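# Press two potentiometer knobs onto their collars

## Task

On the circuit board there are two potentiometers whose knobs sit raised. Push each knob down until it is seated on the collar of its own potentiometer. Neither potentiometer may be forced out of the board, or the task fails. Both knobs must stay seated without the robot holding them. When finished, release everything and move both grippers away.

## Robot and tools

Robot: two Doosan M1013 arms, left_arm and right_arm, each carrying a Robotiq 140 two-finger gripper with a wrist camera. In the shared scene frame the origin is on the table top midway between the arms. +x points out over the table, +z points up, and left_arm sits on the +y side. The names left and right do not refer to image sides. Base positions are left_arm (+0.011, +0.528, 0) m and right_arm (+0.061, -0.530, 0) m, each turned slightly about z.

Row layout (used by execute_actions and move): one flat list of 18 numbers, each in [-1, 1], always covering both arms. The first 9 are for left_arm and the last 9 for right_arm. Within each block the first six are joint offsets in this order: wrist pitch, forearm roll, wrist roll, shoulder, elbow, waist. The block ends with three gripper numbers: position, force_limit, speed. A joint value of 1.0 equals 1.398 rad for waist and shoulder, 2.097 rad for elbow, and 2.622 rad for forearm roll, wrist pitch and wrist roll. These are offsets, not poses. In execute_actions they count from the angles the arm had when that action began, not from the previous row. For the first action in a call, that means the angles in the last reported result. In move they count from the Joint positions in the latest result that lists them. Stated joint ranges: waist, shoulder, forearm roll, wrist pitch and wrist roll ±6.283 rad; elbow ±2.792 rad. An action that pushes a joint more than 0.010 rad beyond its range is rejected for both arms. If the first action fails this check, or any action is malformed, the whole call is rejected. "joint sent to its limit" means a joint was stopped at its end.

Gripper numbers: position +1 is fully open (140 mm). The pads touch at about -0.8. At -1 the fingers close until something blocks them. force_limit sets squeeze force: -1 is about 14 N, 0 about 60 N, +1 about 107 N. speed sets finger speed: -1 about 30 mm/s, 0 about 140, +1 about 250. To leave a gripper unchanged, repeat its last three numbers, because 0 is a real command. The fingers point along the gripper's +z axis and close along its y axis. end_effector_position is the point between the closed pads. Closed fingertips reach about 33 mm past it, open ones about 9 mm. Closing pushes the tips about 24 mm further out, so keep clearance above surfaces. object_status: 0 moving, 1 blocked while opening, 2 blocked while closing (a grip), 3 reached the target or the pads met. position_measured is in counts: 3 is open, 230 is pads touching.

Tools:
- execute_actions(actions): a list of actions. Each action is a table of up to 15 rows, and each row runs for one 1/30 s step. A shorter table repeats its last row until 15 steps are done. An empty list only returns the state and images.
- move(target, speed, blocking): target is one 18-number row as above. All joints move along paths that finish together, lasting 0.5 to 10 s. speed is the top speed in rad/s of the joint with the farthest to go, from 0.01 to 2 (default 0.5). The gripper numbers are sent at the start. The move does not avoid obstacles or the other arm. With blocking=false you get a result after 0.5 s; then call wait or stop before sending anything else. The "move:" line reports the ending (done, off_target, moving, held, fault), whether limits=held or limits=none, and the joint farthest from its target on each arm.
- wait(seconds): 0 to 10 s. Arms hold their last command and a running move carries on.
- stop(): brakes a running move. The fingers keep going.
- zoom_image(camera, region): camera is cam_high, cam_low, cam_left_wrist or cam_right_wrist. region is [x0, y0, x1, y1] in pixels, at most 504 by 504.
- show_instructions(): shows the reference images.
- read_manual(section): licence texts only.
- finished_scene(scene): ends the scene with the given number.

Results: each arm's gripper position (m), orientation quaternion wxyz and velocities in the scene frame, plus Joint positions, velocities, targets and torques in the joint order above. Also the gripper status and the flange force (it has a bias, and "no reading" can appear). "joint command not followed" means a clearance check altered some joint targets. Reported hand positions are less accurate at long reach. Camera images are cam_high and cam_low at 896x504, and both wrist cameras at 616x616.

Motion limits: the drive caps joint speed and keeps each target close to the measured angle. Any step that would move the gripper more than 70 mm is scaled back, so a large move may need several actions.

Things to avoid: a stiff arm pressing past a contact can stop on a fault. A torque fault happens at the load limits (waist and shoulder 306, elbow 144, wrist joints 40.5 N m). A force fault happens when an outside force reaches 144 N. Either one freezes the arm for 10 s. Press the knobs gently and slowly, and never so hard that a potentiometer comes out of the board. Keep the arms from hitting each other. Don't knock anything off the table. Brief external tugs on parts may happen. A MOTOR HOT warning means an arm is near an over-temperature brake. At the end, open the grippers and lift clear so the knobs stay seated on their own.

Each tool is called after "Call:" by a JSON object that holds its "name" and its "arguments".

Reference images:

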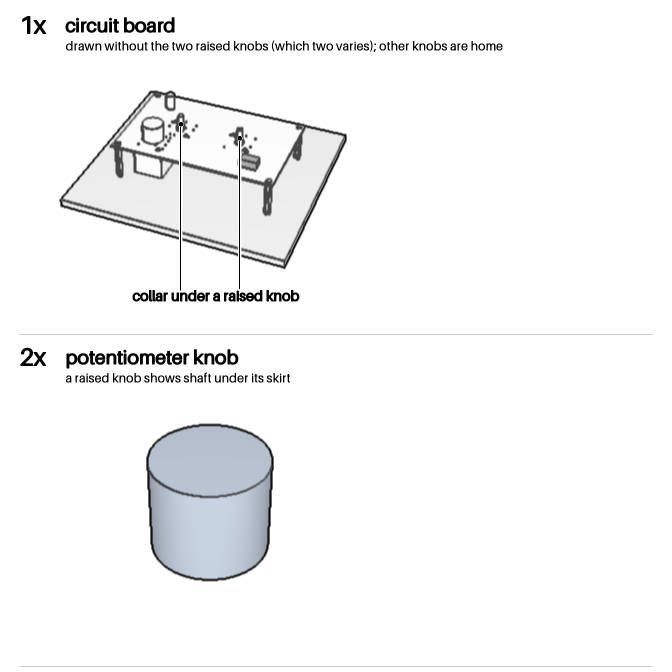

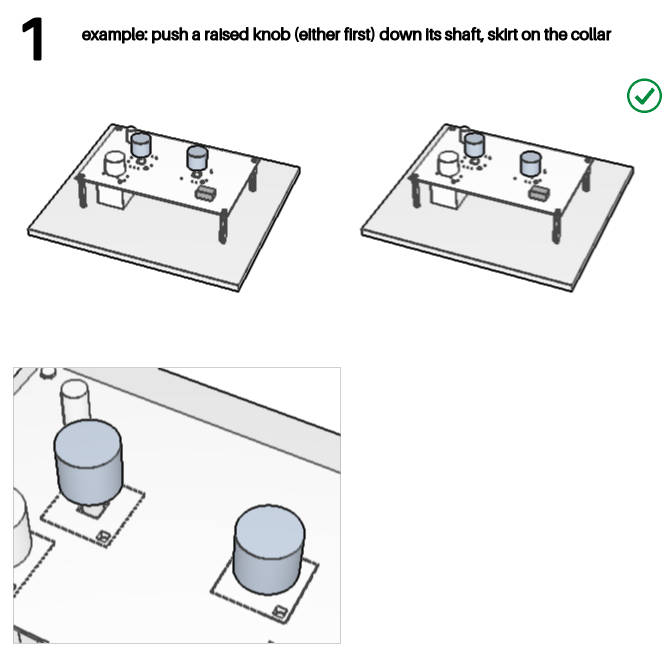

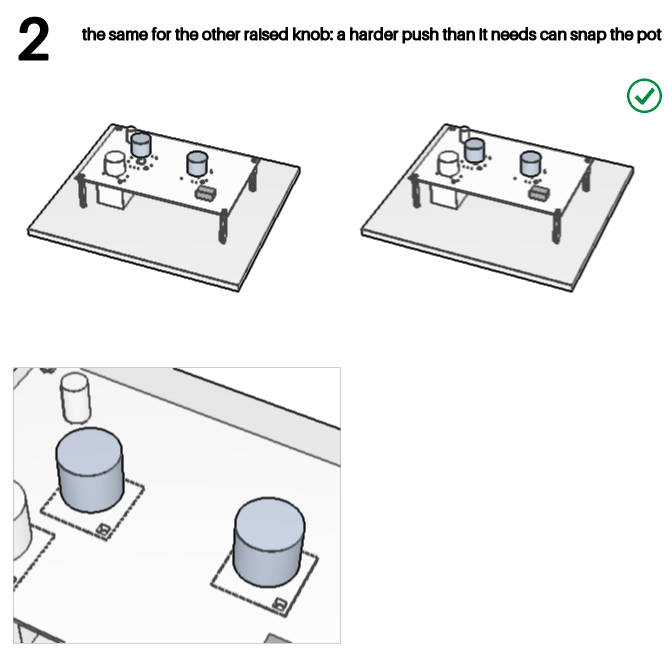

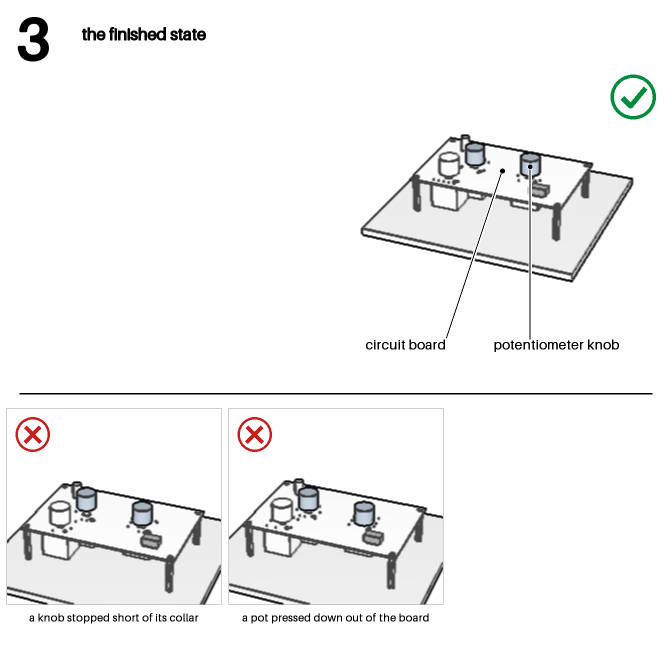

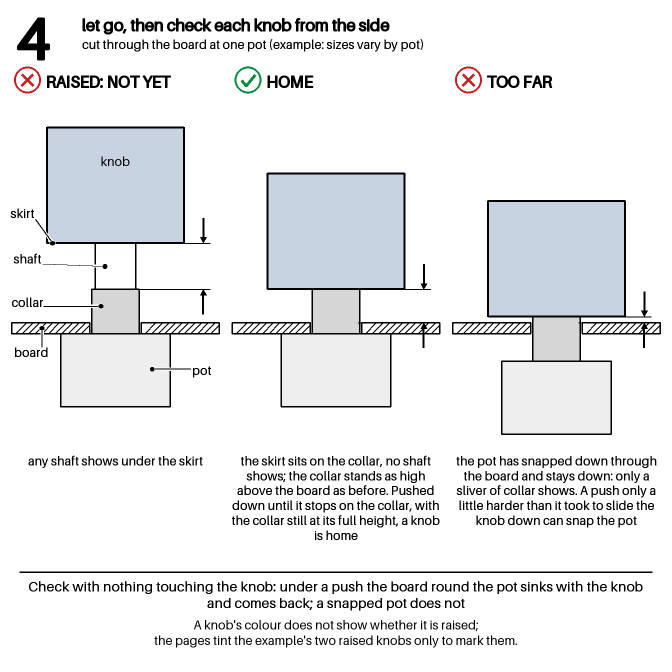

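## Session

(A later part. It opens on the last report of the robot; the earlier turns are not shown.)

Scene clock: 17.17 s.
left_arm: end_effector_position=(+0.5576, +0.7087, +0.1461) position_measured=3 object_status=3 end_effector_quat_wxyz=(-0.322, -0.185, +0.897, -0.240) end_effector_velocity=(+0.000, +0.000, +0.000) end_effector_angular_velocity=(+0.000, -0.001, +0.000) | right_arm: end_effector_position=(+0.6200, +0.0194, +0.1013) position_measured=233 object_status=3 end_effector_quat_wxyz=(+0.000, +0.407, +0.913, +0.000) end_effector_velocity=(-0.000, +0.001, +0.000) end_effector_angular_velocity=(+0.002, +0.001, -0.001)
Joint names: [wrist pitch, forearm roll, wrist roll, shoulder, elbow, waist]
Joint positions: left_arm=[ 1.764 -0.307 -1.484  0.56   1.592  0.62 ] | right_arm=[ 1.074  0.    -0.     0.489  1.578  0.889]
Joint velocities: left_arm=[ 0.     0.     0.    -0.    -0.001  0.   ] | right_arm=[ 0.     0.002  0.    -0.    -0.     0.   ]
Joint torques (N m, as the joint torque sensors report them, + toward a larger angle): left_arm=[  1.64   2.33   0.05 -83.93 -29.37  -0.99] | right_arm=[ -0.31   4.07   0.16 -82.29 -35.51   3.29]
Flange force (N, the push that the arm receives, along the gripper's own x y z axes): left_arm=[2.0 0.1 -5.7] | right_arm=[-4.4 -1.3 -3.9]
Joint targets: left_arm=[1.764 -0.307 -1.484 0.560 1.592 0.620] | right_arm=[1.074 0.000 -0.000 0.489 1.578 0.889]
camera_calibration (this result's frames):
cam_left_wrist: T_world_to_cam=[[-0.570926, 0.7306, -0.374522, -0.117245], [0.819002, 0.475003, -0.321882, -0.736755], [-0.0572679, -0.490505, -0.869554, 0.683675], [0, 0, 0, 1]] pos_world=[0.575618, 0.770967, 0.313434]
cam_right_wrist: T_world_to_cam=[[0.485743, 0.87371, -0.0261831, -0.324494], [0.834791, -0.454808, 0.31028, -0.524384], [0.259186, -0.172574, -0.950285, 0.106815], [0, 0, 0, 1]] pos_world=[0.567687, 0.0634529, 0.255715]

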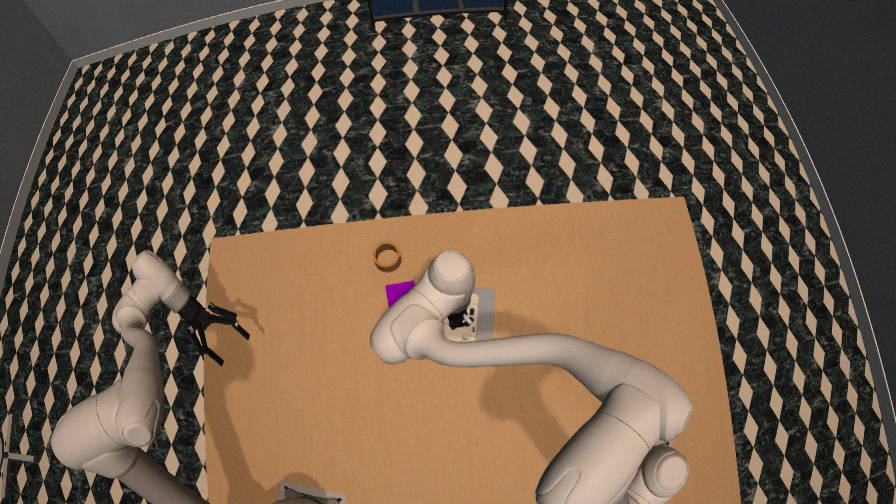

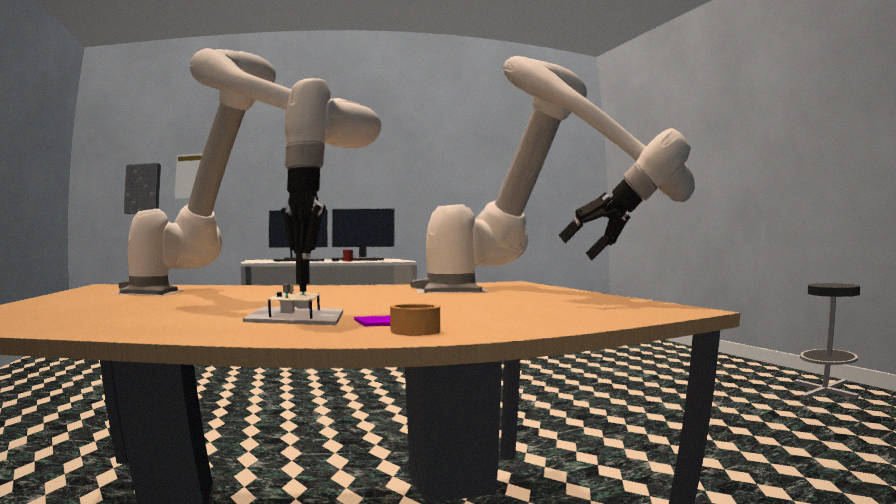

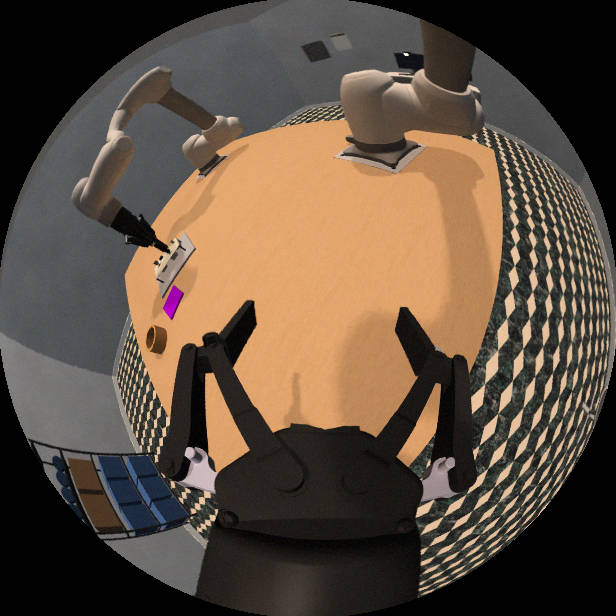

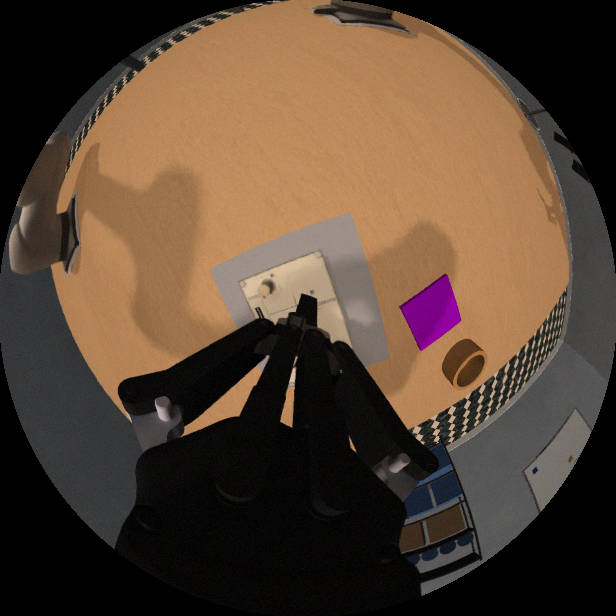

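Call:
{"name": "wait", "arguments": {"seconds": 0.1}}

Call:
{"name": "wait", "arguments": {"seconds": 0.1}}

Call:
{"name": "zoom_image", "arguments": {"camera": "cam_low", "region": [285, 275, 321, 299]}}

Scene clock: 17.53 s.
left_arm: end_effector_position=(+0.5576, +0.7087, +0.1461) position_measured=3 object_status=3 end_effector_quat_wxyz=(-0.322, -0.185, +0.897, -0.240) end_effector_velocity=(+0.000, -0.001, +0.000) end_effector_angular_velocity=(+0.000, -0.000, -0.001) | right_arm: end_effector_position=(+0.6200, +0.0194, +0.1013) position_measured=233 object_status=3 end_effector_quat_wxyz=(+0.000, +0.407, +0.913, +0.000) end_effector_velocity=(+0.000, +0.000, +0.000) end_effector_angular_velocity=(+0.000, -0.000, +0.000)
Joint names: [wrist pitch, forearm roll, wrist roll, shoulder, elbow, waist]
Joint positions: left_arm=[ 1.764 -0.307 -1.484  0.56   1.592  0.62 ] | right_arm=[ 1.074  0.    -0.     0.489  1.578  0.889]
Joint velocities: left_arm=[ 0.     0.    -0.    -0.    -0.    -0.001] | right_arm=[ 0.     0.    -0.001  0.    -0.001 -0.   ]
Joint torques (N m, as the joint torque sensors report them, + toward a larger angle): left_arm=[  1.62   2.32   0.04 -85.65 -29.68  -0.84] | right_arm=[ -0.07   4.17   0.03 -82.78 -33.31   2.67]
Flange force (N, the push that the arm receives, along the gripper's own x y z axes): left_arm=[-0.5 0.1 -5.4] | right_arm=[-3.3 4.1 -4.9]
Joint targets: left_arm=[1.764 -0.307 -1.484 0.560 1.592 0.620] | right_arm=[1.074 0.000 -0.000 0.489 1.578 0.889]
wait: 0.10 s; at rest from the start
camera_calibration (this result's frames):
cam_right_wrist: T_world_to_cam=[[0.485743, 0.873709, -0.0261907, -0.32449], [0.834793, -0.454806, 0.310277, -0.524383], [0.25918, -0.172579, -0.950285, 0.106814], [0, 0, 0, 1]] pos_world=[0.567686, 0.0634519, 0.255709]

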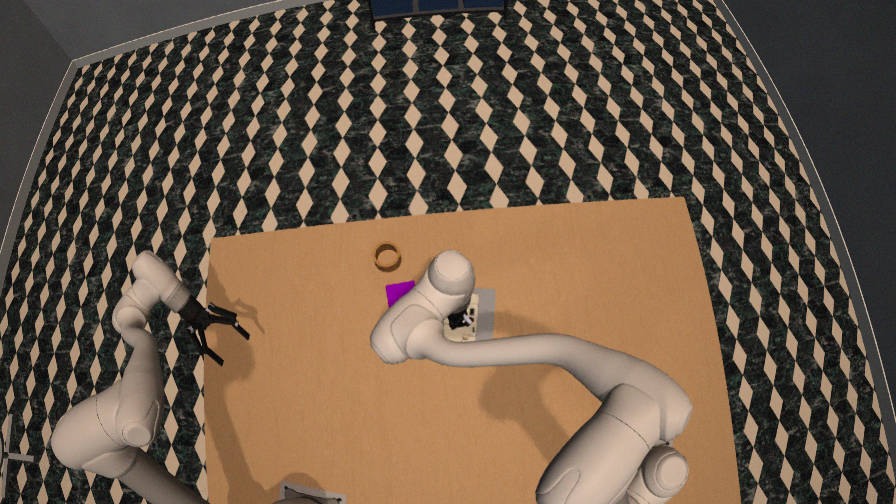

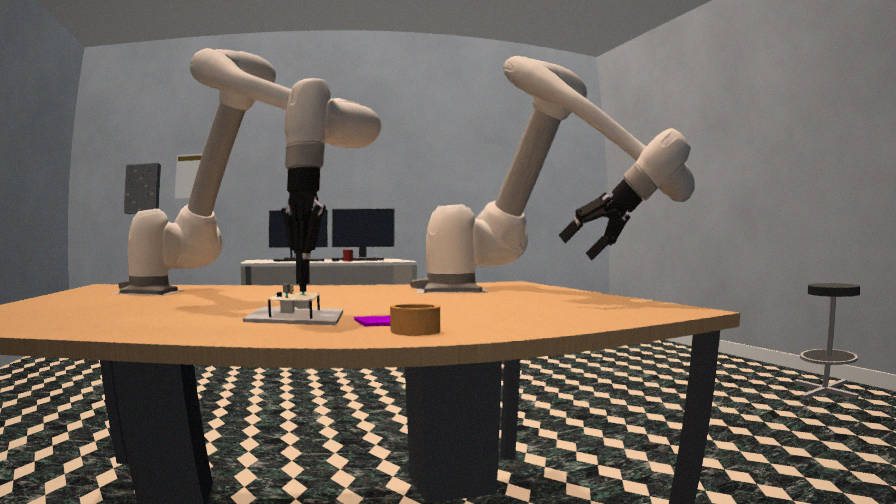

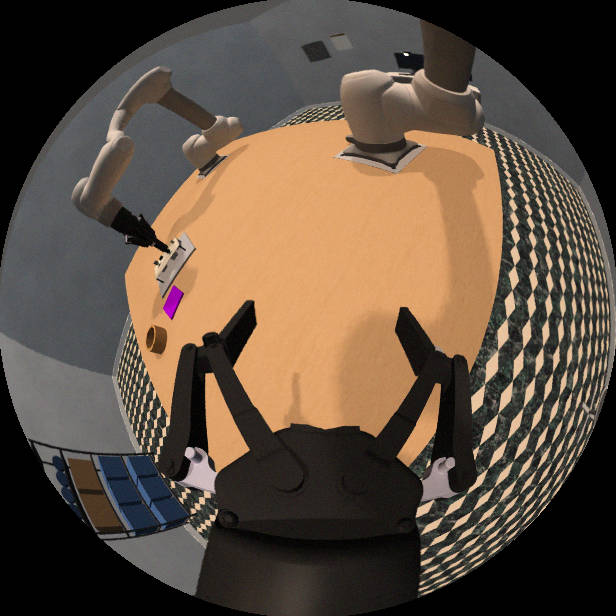

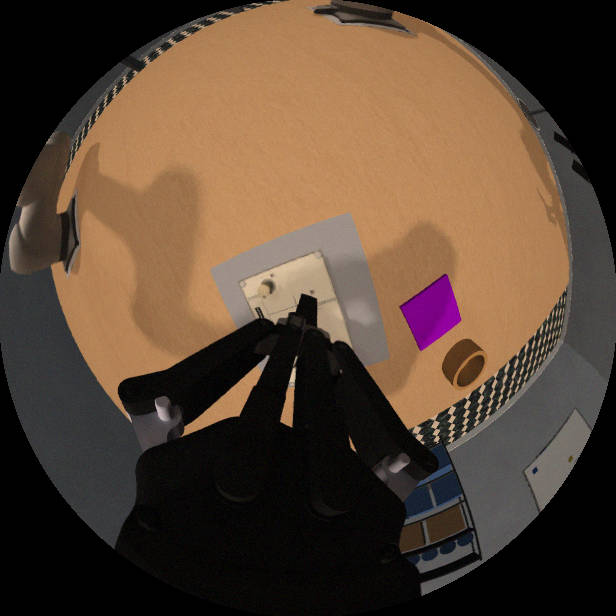

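Scene clock: 17.63 s.
left_arm: end_effector_position=(+0.5576, +0.7087, +0.1461) position_measured=3 object_status=3 end_effector_quat_wxyz=(-0.322, -0.185, +0.897, -0.240) end_effector_velocity=(+0.001, -0.000, +0.000) end_effector_angular_velocity=(+0.001, -0.001, -0.001) | right_arm: end_effector_position=(+0.6200, +0.0194, +0.1013) position_measured=233 object_status=3 end_effector_quat_wxyz=(+0.000, +0.407, +0.913, +0.000) end_effector_velocity=(+0.000, +0.001, +0.001) end_effector_angular_velocity=(+0.003, +0.000, -0.001)
Joint names: [wrist pitch, forearm roll, wrist roll, shoulder, elbow, waist]
Joint positions: left_arm=[ 1.764 -0.307 -1.484  0.56   1.592  0.62 ] | right_arm=[ 1.074  0.    -0.     0.489  1.578  0.889]
Joint velocities: left_arm=[-0.     0.     0.     0.    -0.001 -0.001] | right_arm=[-0.001  0.002  0.    -0.    -0.001  0.   ]
Joint torques (N m, as the joint torque sensors report them, + toward a larger angle): left_arm=[  1.79   2.37  -0.03 -83.55 -29.34  -0.43] | right_arm=[ -0.12   4.1   -0.12 -82.36 -32.76   2.34]
Flange force (N, the push that the arm receives, along the gripper's own x y z axes): left_arm=[2.2 -1.0 -5.2] | right_arm=[-2.6 4.8 -5.7]
Joint targets: left_arm=[1.764 -0.307 -1.484 0.560 1.592 0.620] | right_arm=[1.074 0.000 -0.000 0.489 1.578 0.889]
wait: 0.10 s; no rest
camera_calibration (this result's frames):
cam_left_wrist: T_world_to_cam=[[-0.570926, 0.7306, -0.374523, -0.117245], [0.819002, 0.475003, -0.321882, -0.736755], [-0.0572678, -0.490506, -0.869554, 0.683675], [0, 0, 0, 1]] pos_world=[0.575618, 0.770967, 0.313434]
cam_right_wrist: T_world_to_cam=[[0.485743, 0.873709, -0.026191, -0.32449], [0.834793, -0.454806, 0.310277, -0.524383], [0.25918, -0.172579, -0.950285, 0.106814], [0, 0, 0, 1]] pos_world=[0.567686, 0.0634519, 0.255709]

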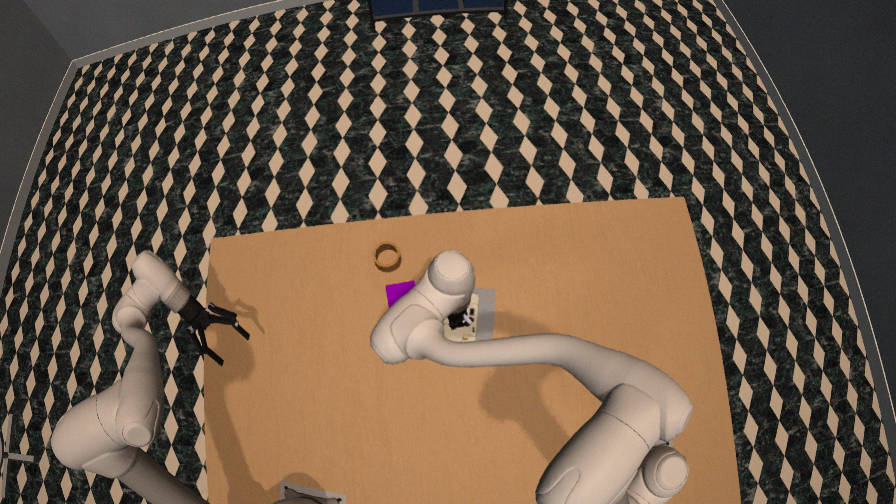

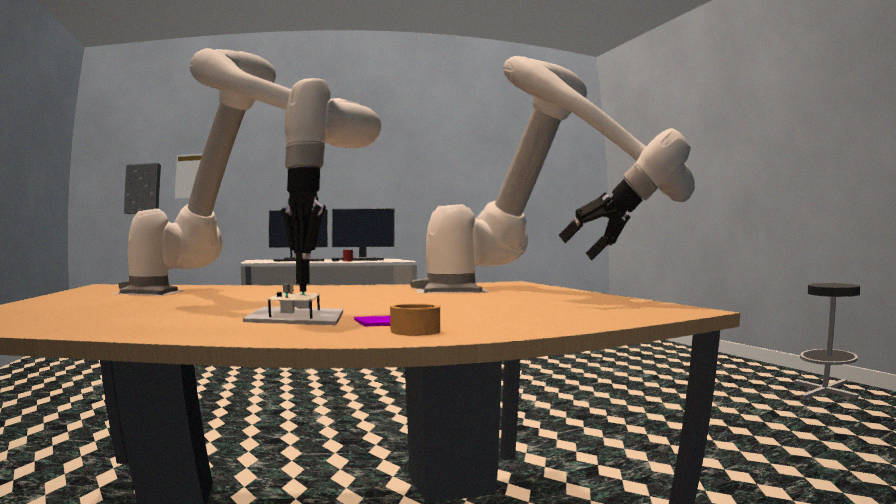

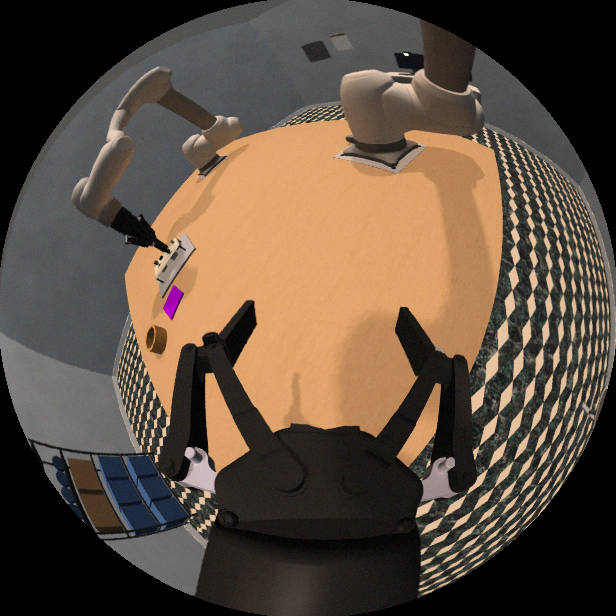

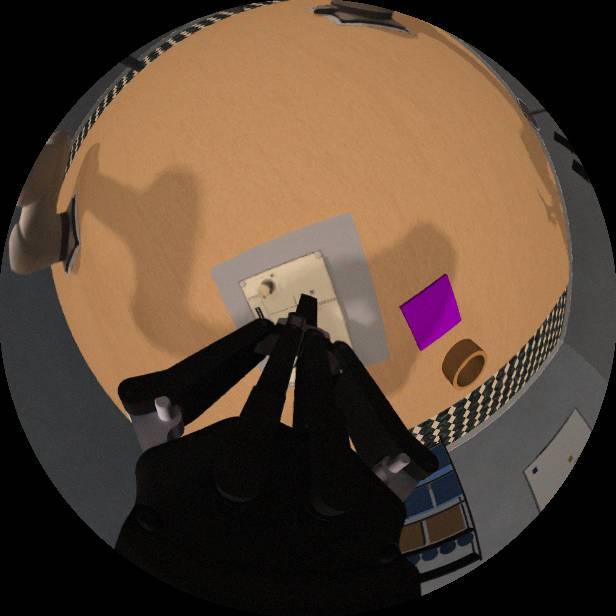

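Region (285, 275, 321, 299) of cam_low's 896x504 image, scaled by 14.000, with more detail than that image has.

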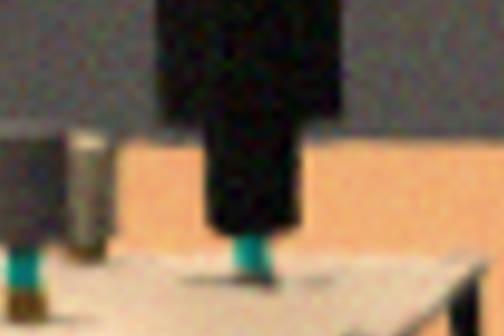

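Call:
{"name": "execute_actions", "arguments": {"actions": [[[0,0,0,0,0,0,1,0,0, -0.000304,0,0,0.000246,0.000216,0,-1,0,1]]]}}

Call:
{"name": "wait", "arguments": {"seconds": 0.1}}

Call:
{"name": "zoom_image", "arguments": {"camera": "cam_low", "region": [285, 275, 321, 299]}}

Scene clock: 18.47 s.
left_arm: end_effector_position=(+0.5576, +0.7087, +0.1461) position_measured=3 object_status=3 end_effector_quat_wxyz=(-0.322, -0.185, +0.897, -0.240) end_effector_velocity=(-0.001, -0.001, -0.001) end_effector_angular_velocity=(-0.000, +0.001, -0.000) | right_arm: end_effector_position=(+0.6200, +0.0194, +0.1008) position_measured=233 object_status=3 end_effector_quat_wxyz=(+0.000, +0.407, +0.913, +0.000) end_effector_velocity=(-0.000, +0.000, +0.000) end_effector_angular_velocity=(+0.000, +0.001, -0.001)
Joint names: [wrist pitch, forearm roll, wrist roll, shoulder, elbow, waist]
Joint positions: left_arm=[ 1.764 -0.307 -1.484  0.56   1.592  0.62 ] | right_arm=[ 1.073  0.    -0.     0.489  1.578  0.889]
Joint velocities: left_arm=[-0.001  0.    -0.    -0.     0.002 -0.001] | right_arm=[ 0.001  0.001  0.     0.    -0.001  0.   ]
Joint torques (N m, as the joint torque sensors report them, + toward a larger angle): left_arm=[  1.61   2.35   0.07 -84.76 -29.07   0.47] | right_arm=[ -0.23   3.68   0.2  -79.22 -33.14   2.8 ]
Flange force (N, the push that the arm receives, along the gripper's own x y z axes): left_arm=[0.2 -1.9 -5.8] | right_arm=[-3.8 -0.5 -7.9]
Joint targets: left_arm=[1.764 -0.307 -1.484 0.560 1.592 0.620] | right_arm=[1.073 0.000 -0.000 0.489 1.578 0.889]
camera_calibration (this result's frames):
cam_left_wrist: T_world_to_cam=[[-0.570926, 0.7306, -0.374523, -0.117245], [0.819002, 0.475003, -0.321882, -0.736755], [-0.057268, -0.490506, -0.869554, 0.683676], [0, 0, 0, 1]] pos_world=[0.575618, 0.770967, 0.313434]
cam_right_wrist: T_world_to_cam=[[0.485743, 0.87371, -0.0261819, -0.324485], [0.834791, -0.454808, 0.31028, -0.524224], [0.259187, -0.172573, -0.950285, 0.106349], [0, 0, 0, 1]] pos_world=[0.567669, 0.063437, 0.255223]

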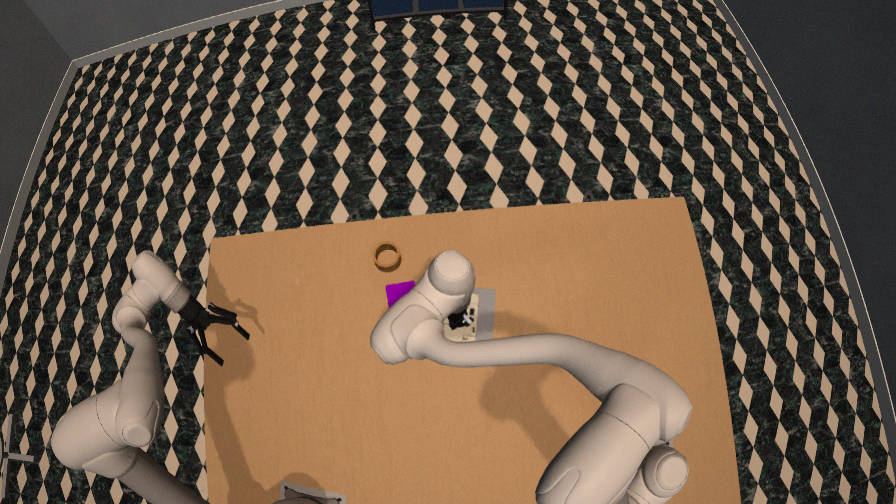

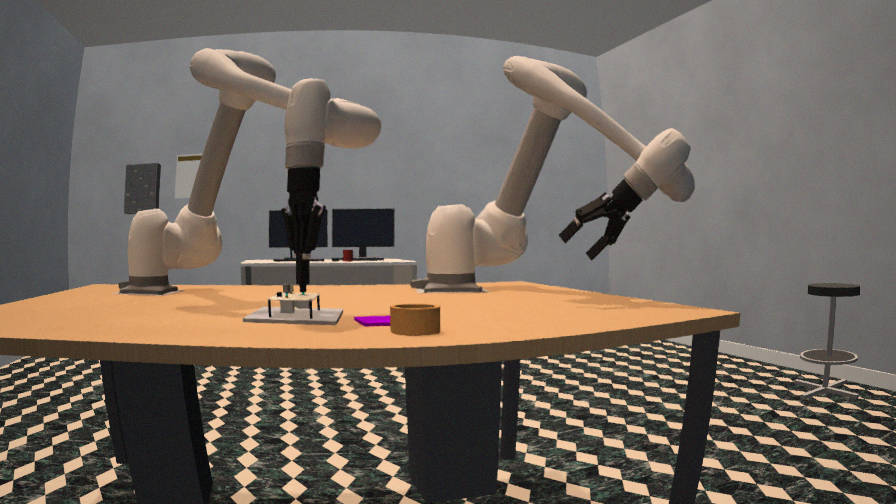

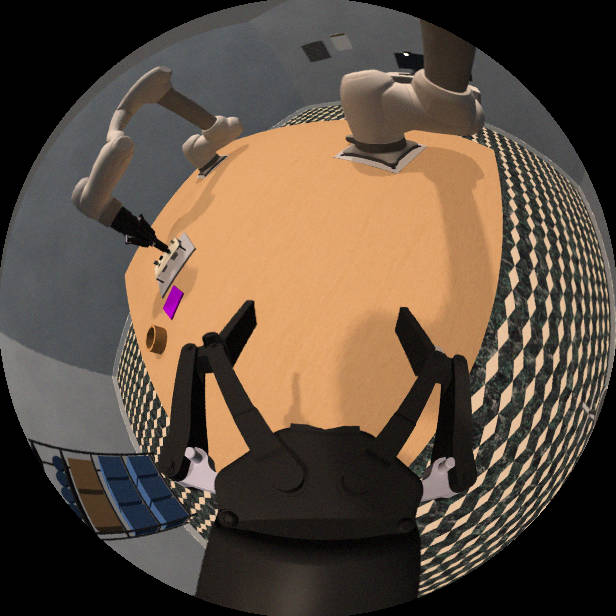

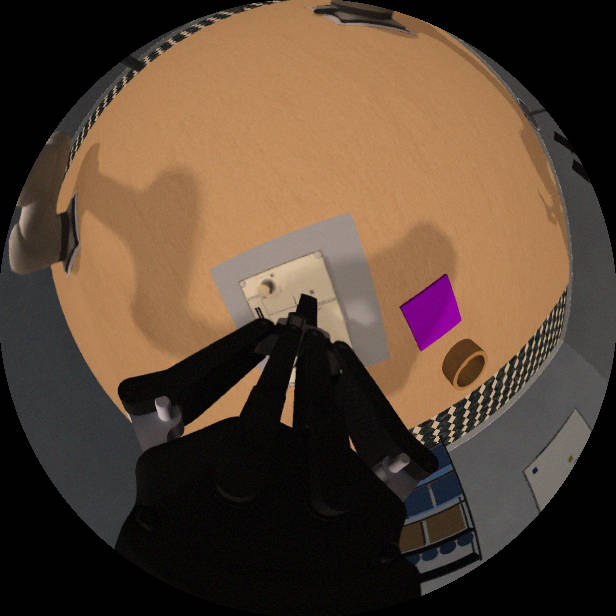

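Scene clock: 18.57 s.
left_arm: end_effector_position=(+0.5576, +0.7087, +0.1461) position_measured=3 object_status=3 end_effector_quat_wxyz=(-0.322, -0.185, +0.897, -0.240) end_effector_velocity=(-0.000, +0.000, +0.000) end_effector_angular_velocity=(-0.000, +0.000, -0.000) | right_arm: end_effector_position=(+0.6200, +0.0194, +0.1008) position_measured=233 object_status=3 end_effector_quat_wxyz=(+0.000, +0.407, +0.913, +0.000) end_effector_velocity=(-0.000, -0.000, -0.000) end_effector_angular_velocity=(-0.001, +0.001, +0.001)
Joint names: [wrist pitch, forearm roll, wrist roll, shoulder, elbow, waist]
Joint positions: left_arm=[ 1.764 -0.307 -1.484  0.56   1.592  0.62 ] | right_arm=[ 1.073  0.    -0.     0.489  1.578  0.889]
Joint velocities: left_arm=[ 0.001  0.    -0.     0.    -0.     0.   ] | right_arm=[ 0.001 -0.    -0.001  0.     0.     0.   ]
Joint torques (N m, as the joint torque sensors report them, + toward a larger angle): left_arm=[  1.57   2.36   0.05 -83.99 -29.51  -1.01] | right_arm=[  0.03   3.81   0.06 -82.61 -31.45   1.5 ]
Flange force (N, the push that the arm receives, along the gripper's own x y z axes): left_arm=[2.1 0.0 -5.5] | right_arm=[-1.7 8.0 -6.2]
Joint targets: left_arm=[1.764 -0.307 -1.484 0.560 1.592 0.620] | right_arm=[1.073 0.000 -0.000 0.489 1.578 0.889]
wait: 0.10 s; no rest
camera_calibration (this result's frames):
cam_left_wrist: T_world_to_cam=[[-0.570926, 0.7306, -0.374523, -0.117245], [0.819002, 0.475003, -0.321882, -0.736755], [-0.0572679, -0.490506, -0.869554, 0.683675], [0, 0, 0, 1]] pos_world=[0.575618, 0.770967, 0.313434]
cam_right_wrist: T_world_to_cam=[[0.485743, 0.87371, -0.0261855, -0.324483], [0.834792, -0.454807, 0.310279, -0.524223], [0.259184, -0.172575, -0.950285, 0.106349], [0, 0, 0, 1]] pos_world=[0.567669, 0.0634365, 0.25522]

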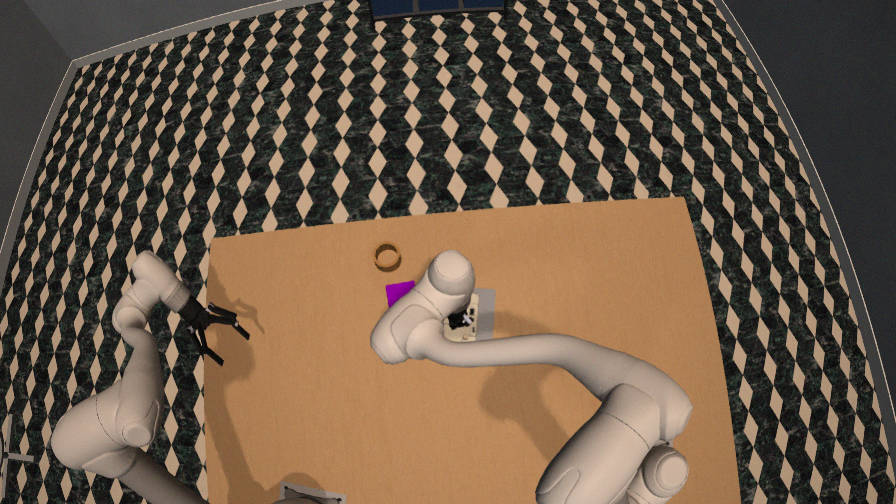

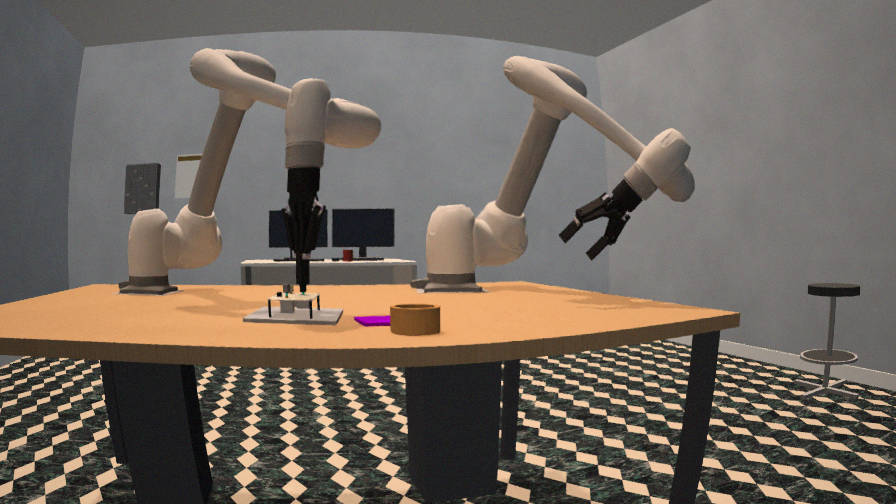

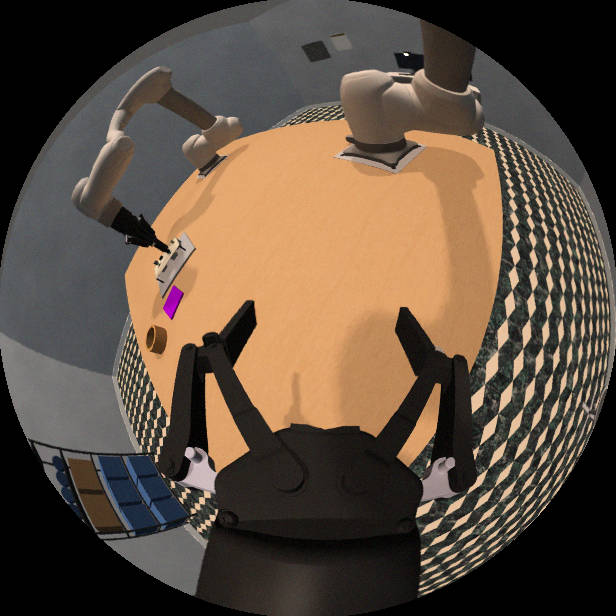

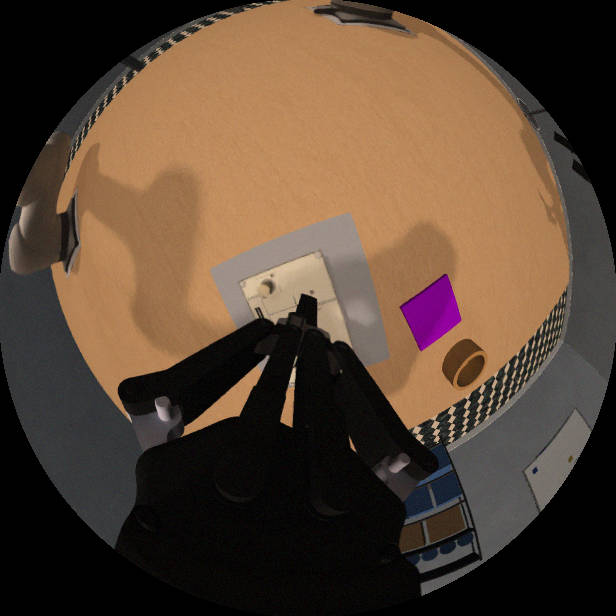

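Region (285, 275, 321, 299) of cam_low's 896x504 image, scaled by 14.000, with more detail than that image has.

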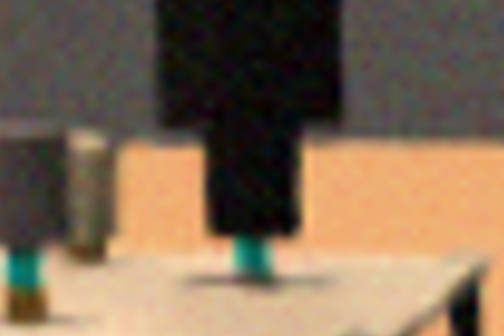

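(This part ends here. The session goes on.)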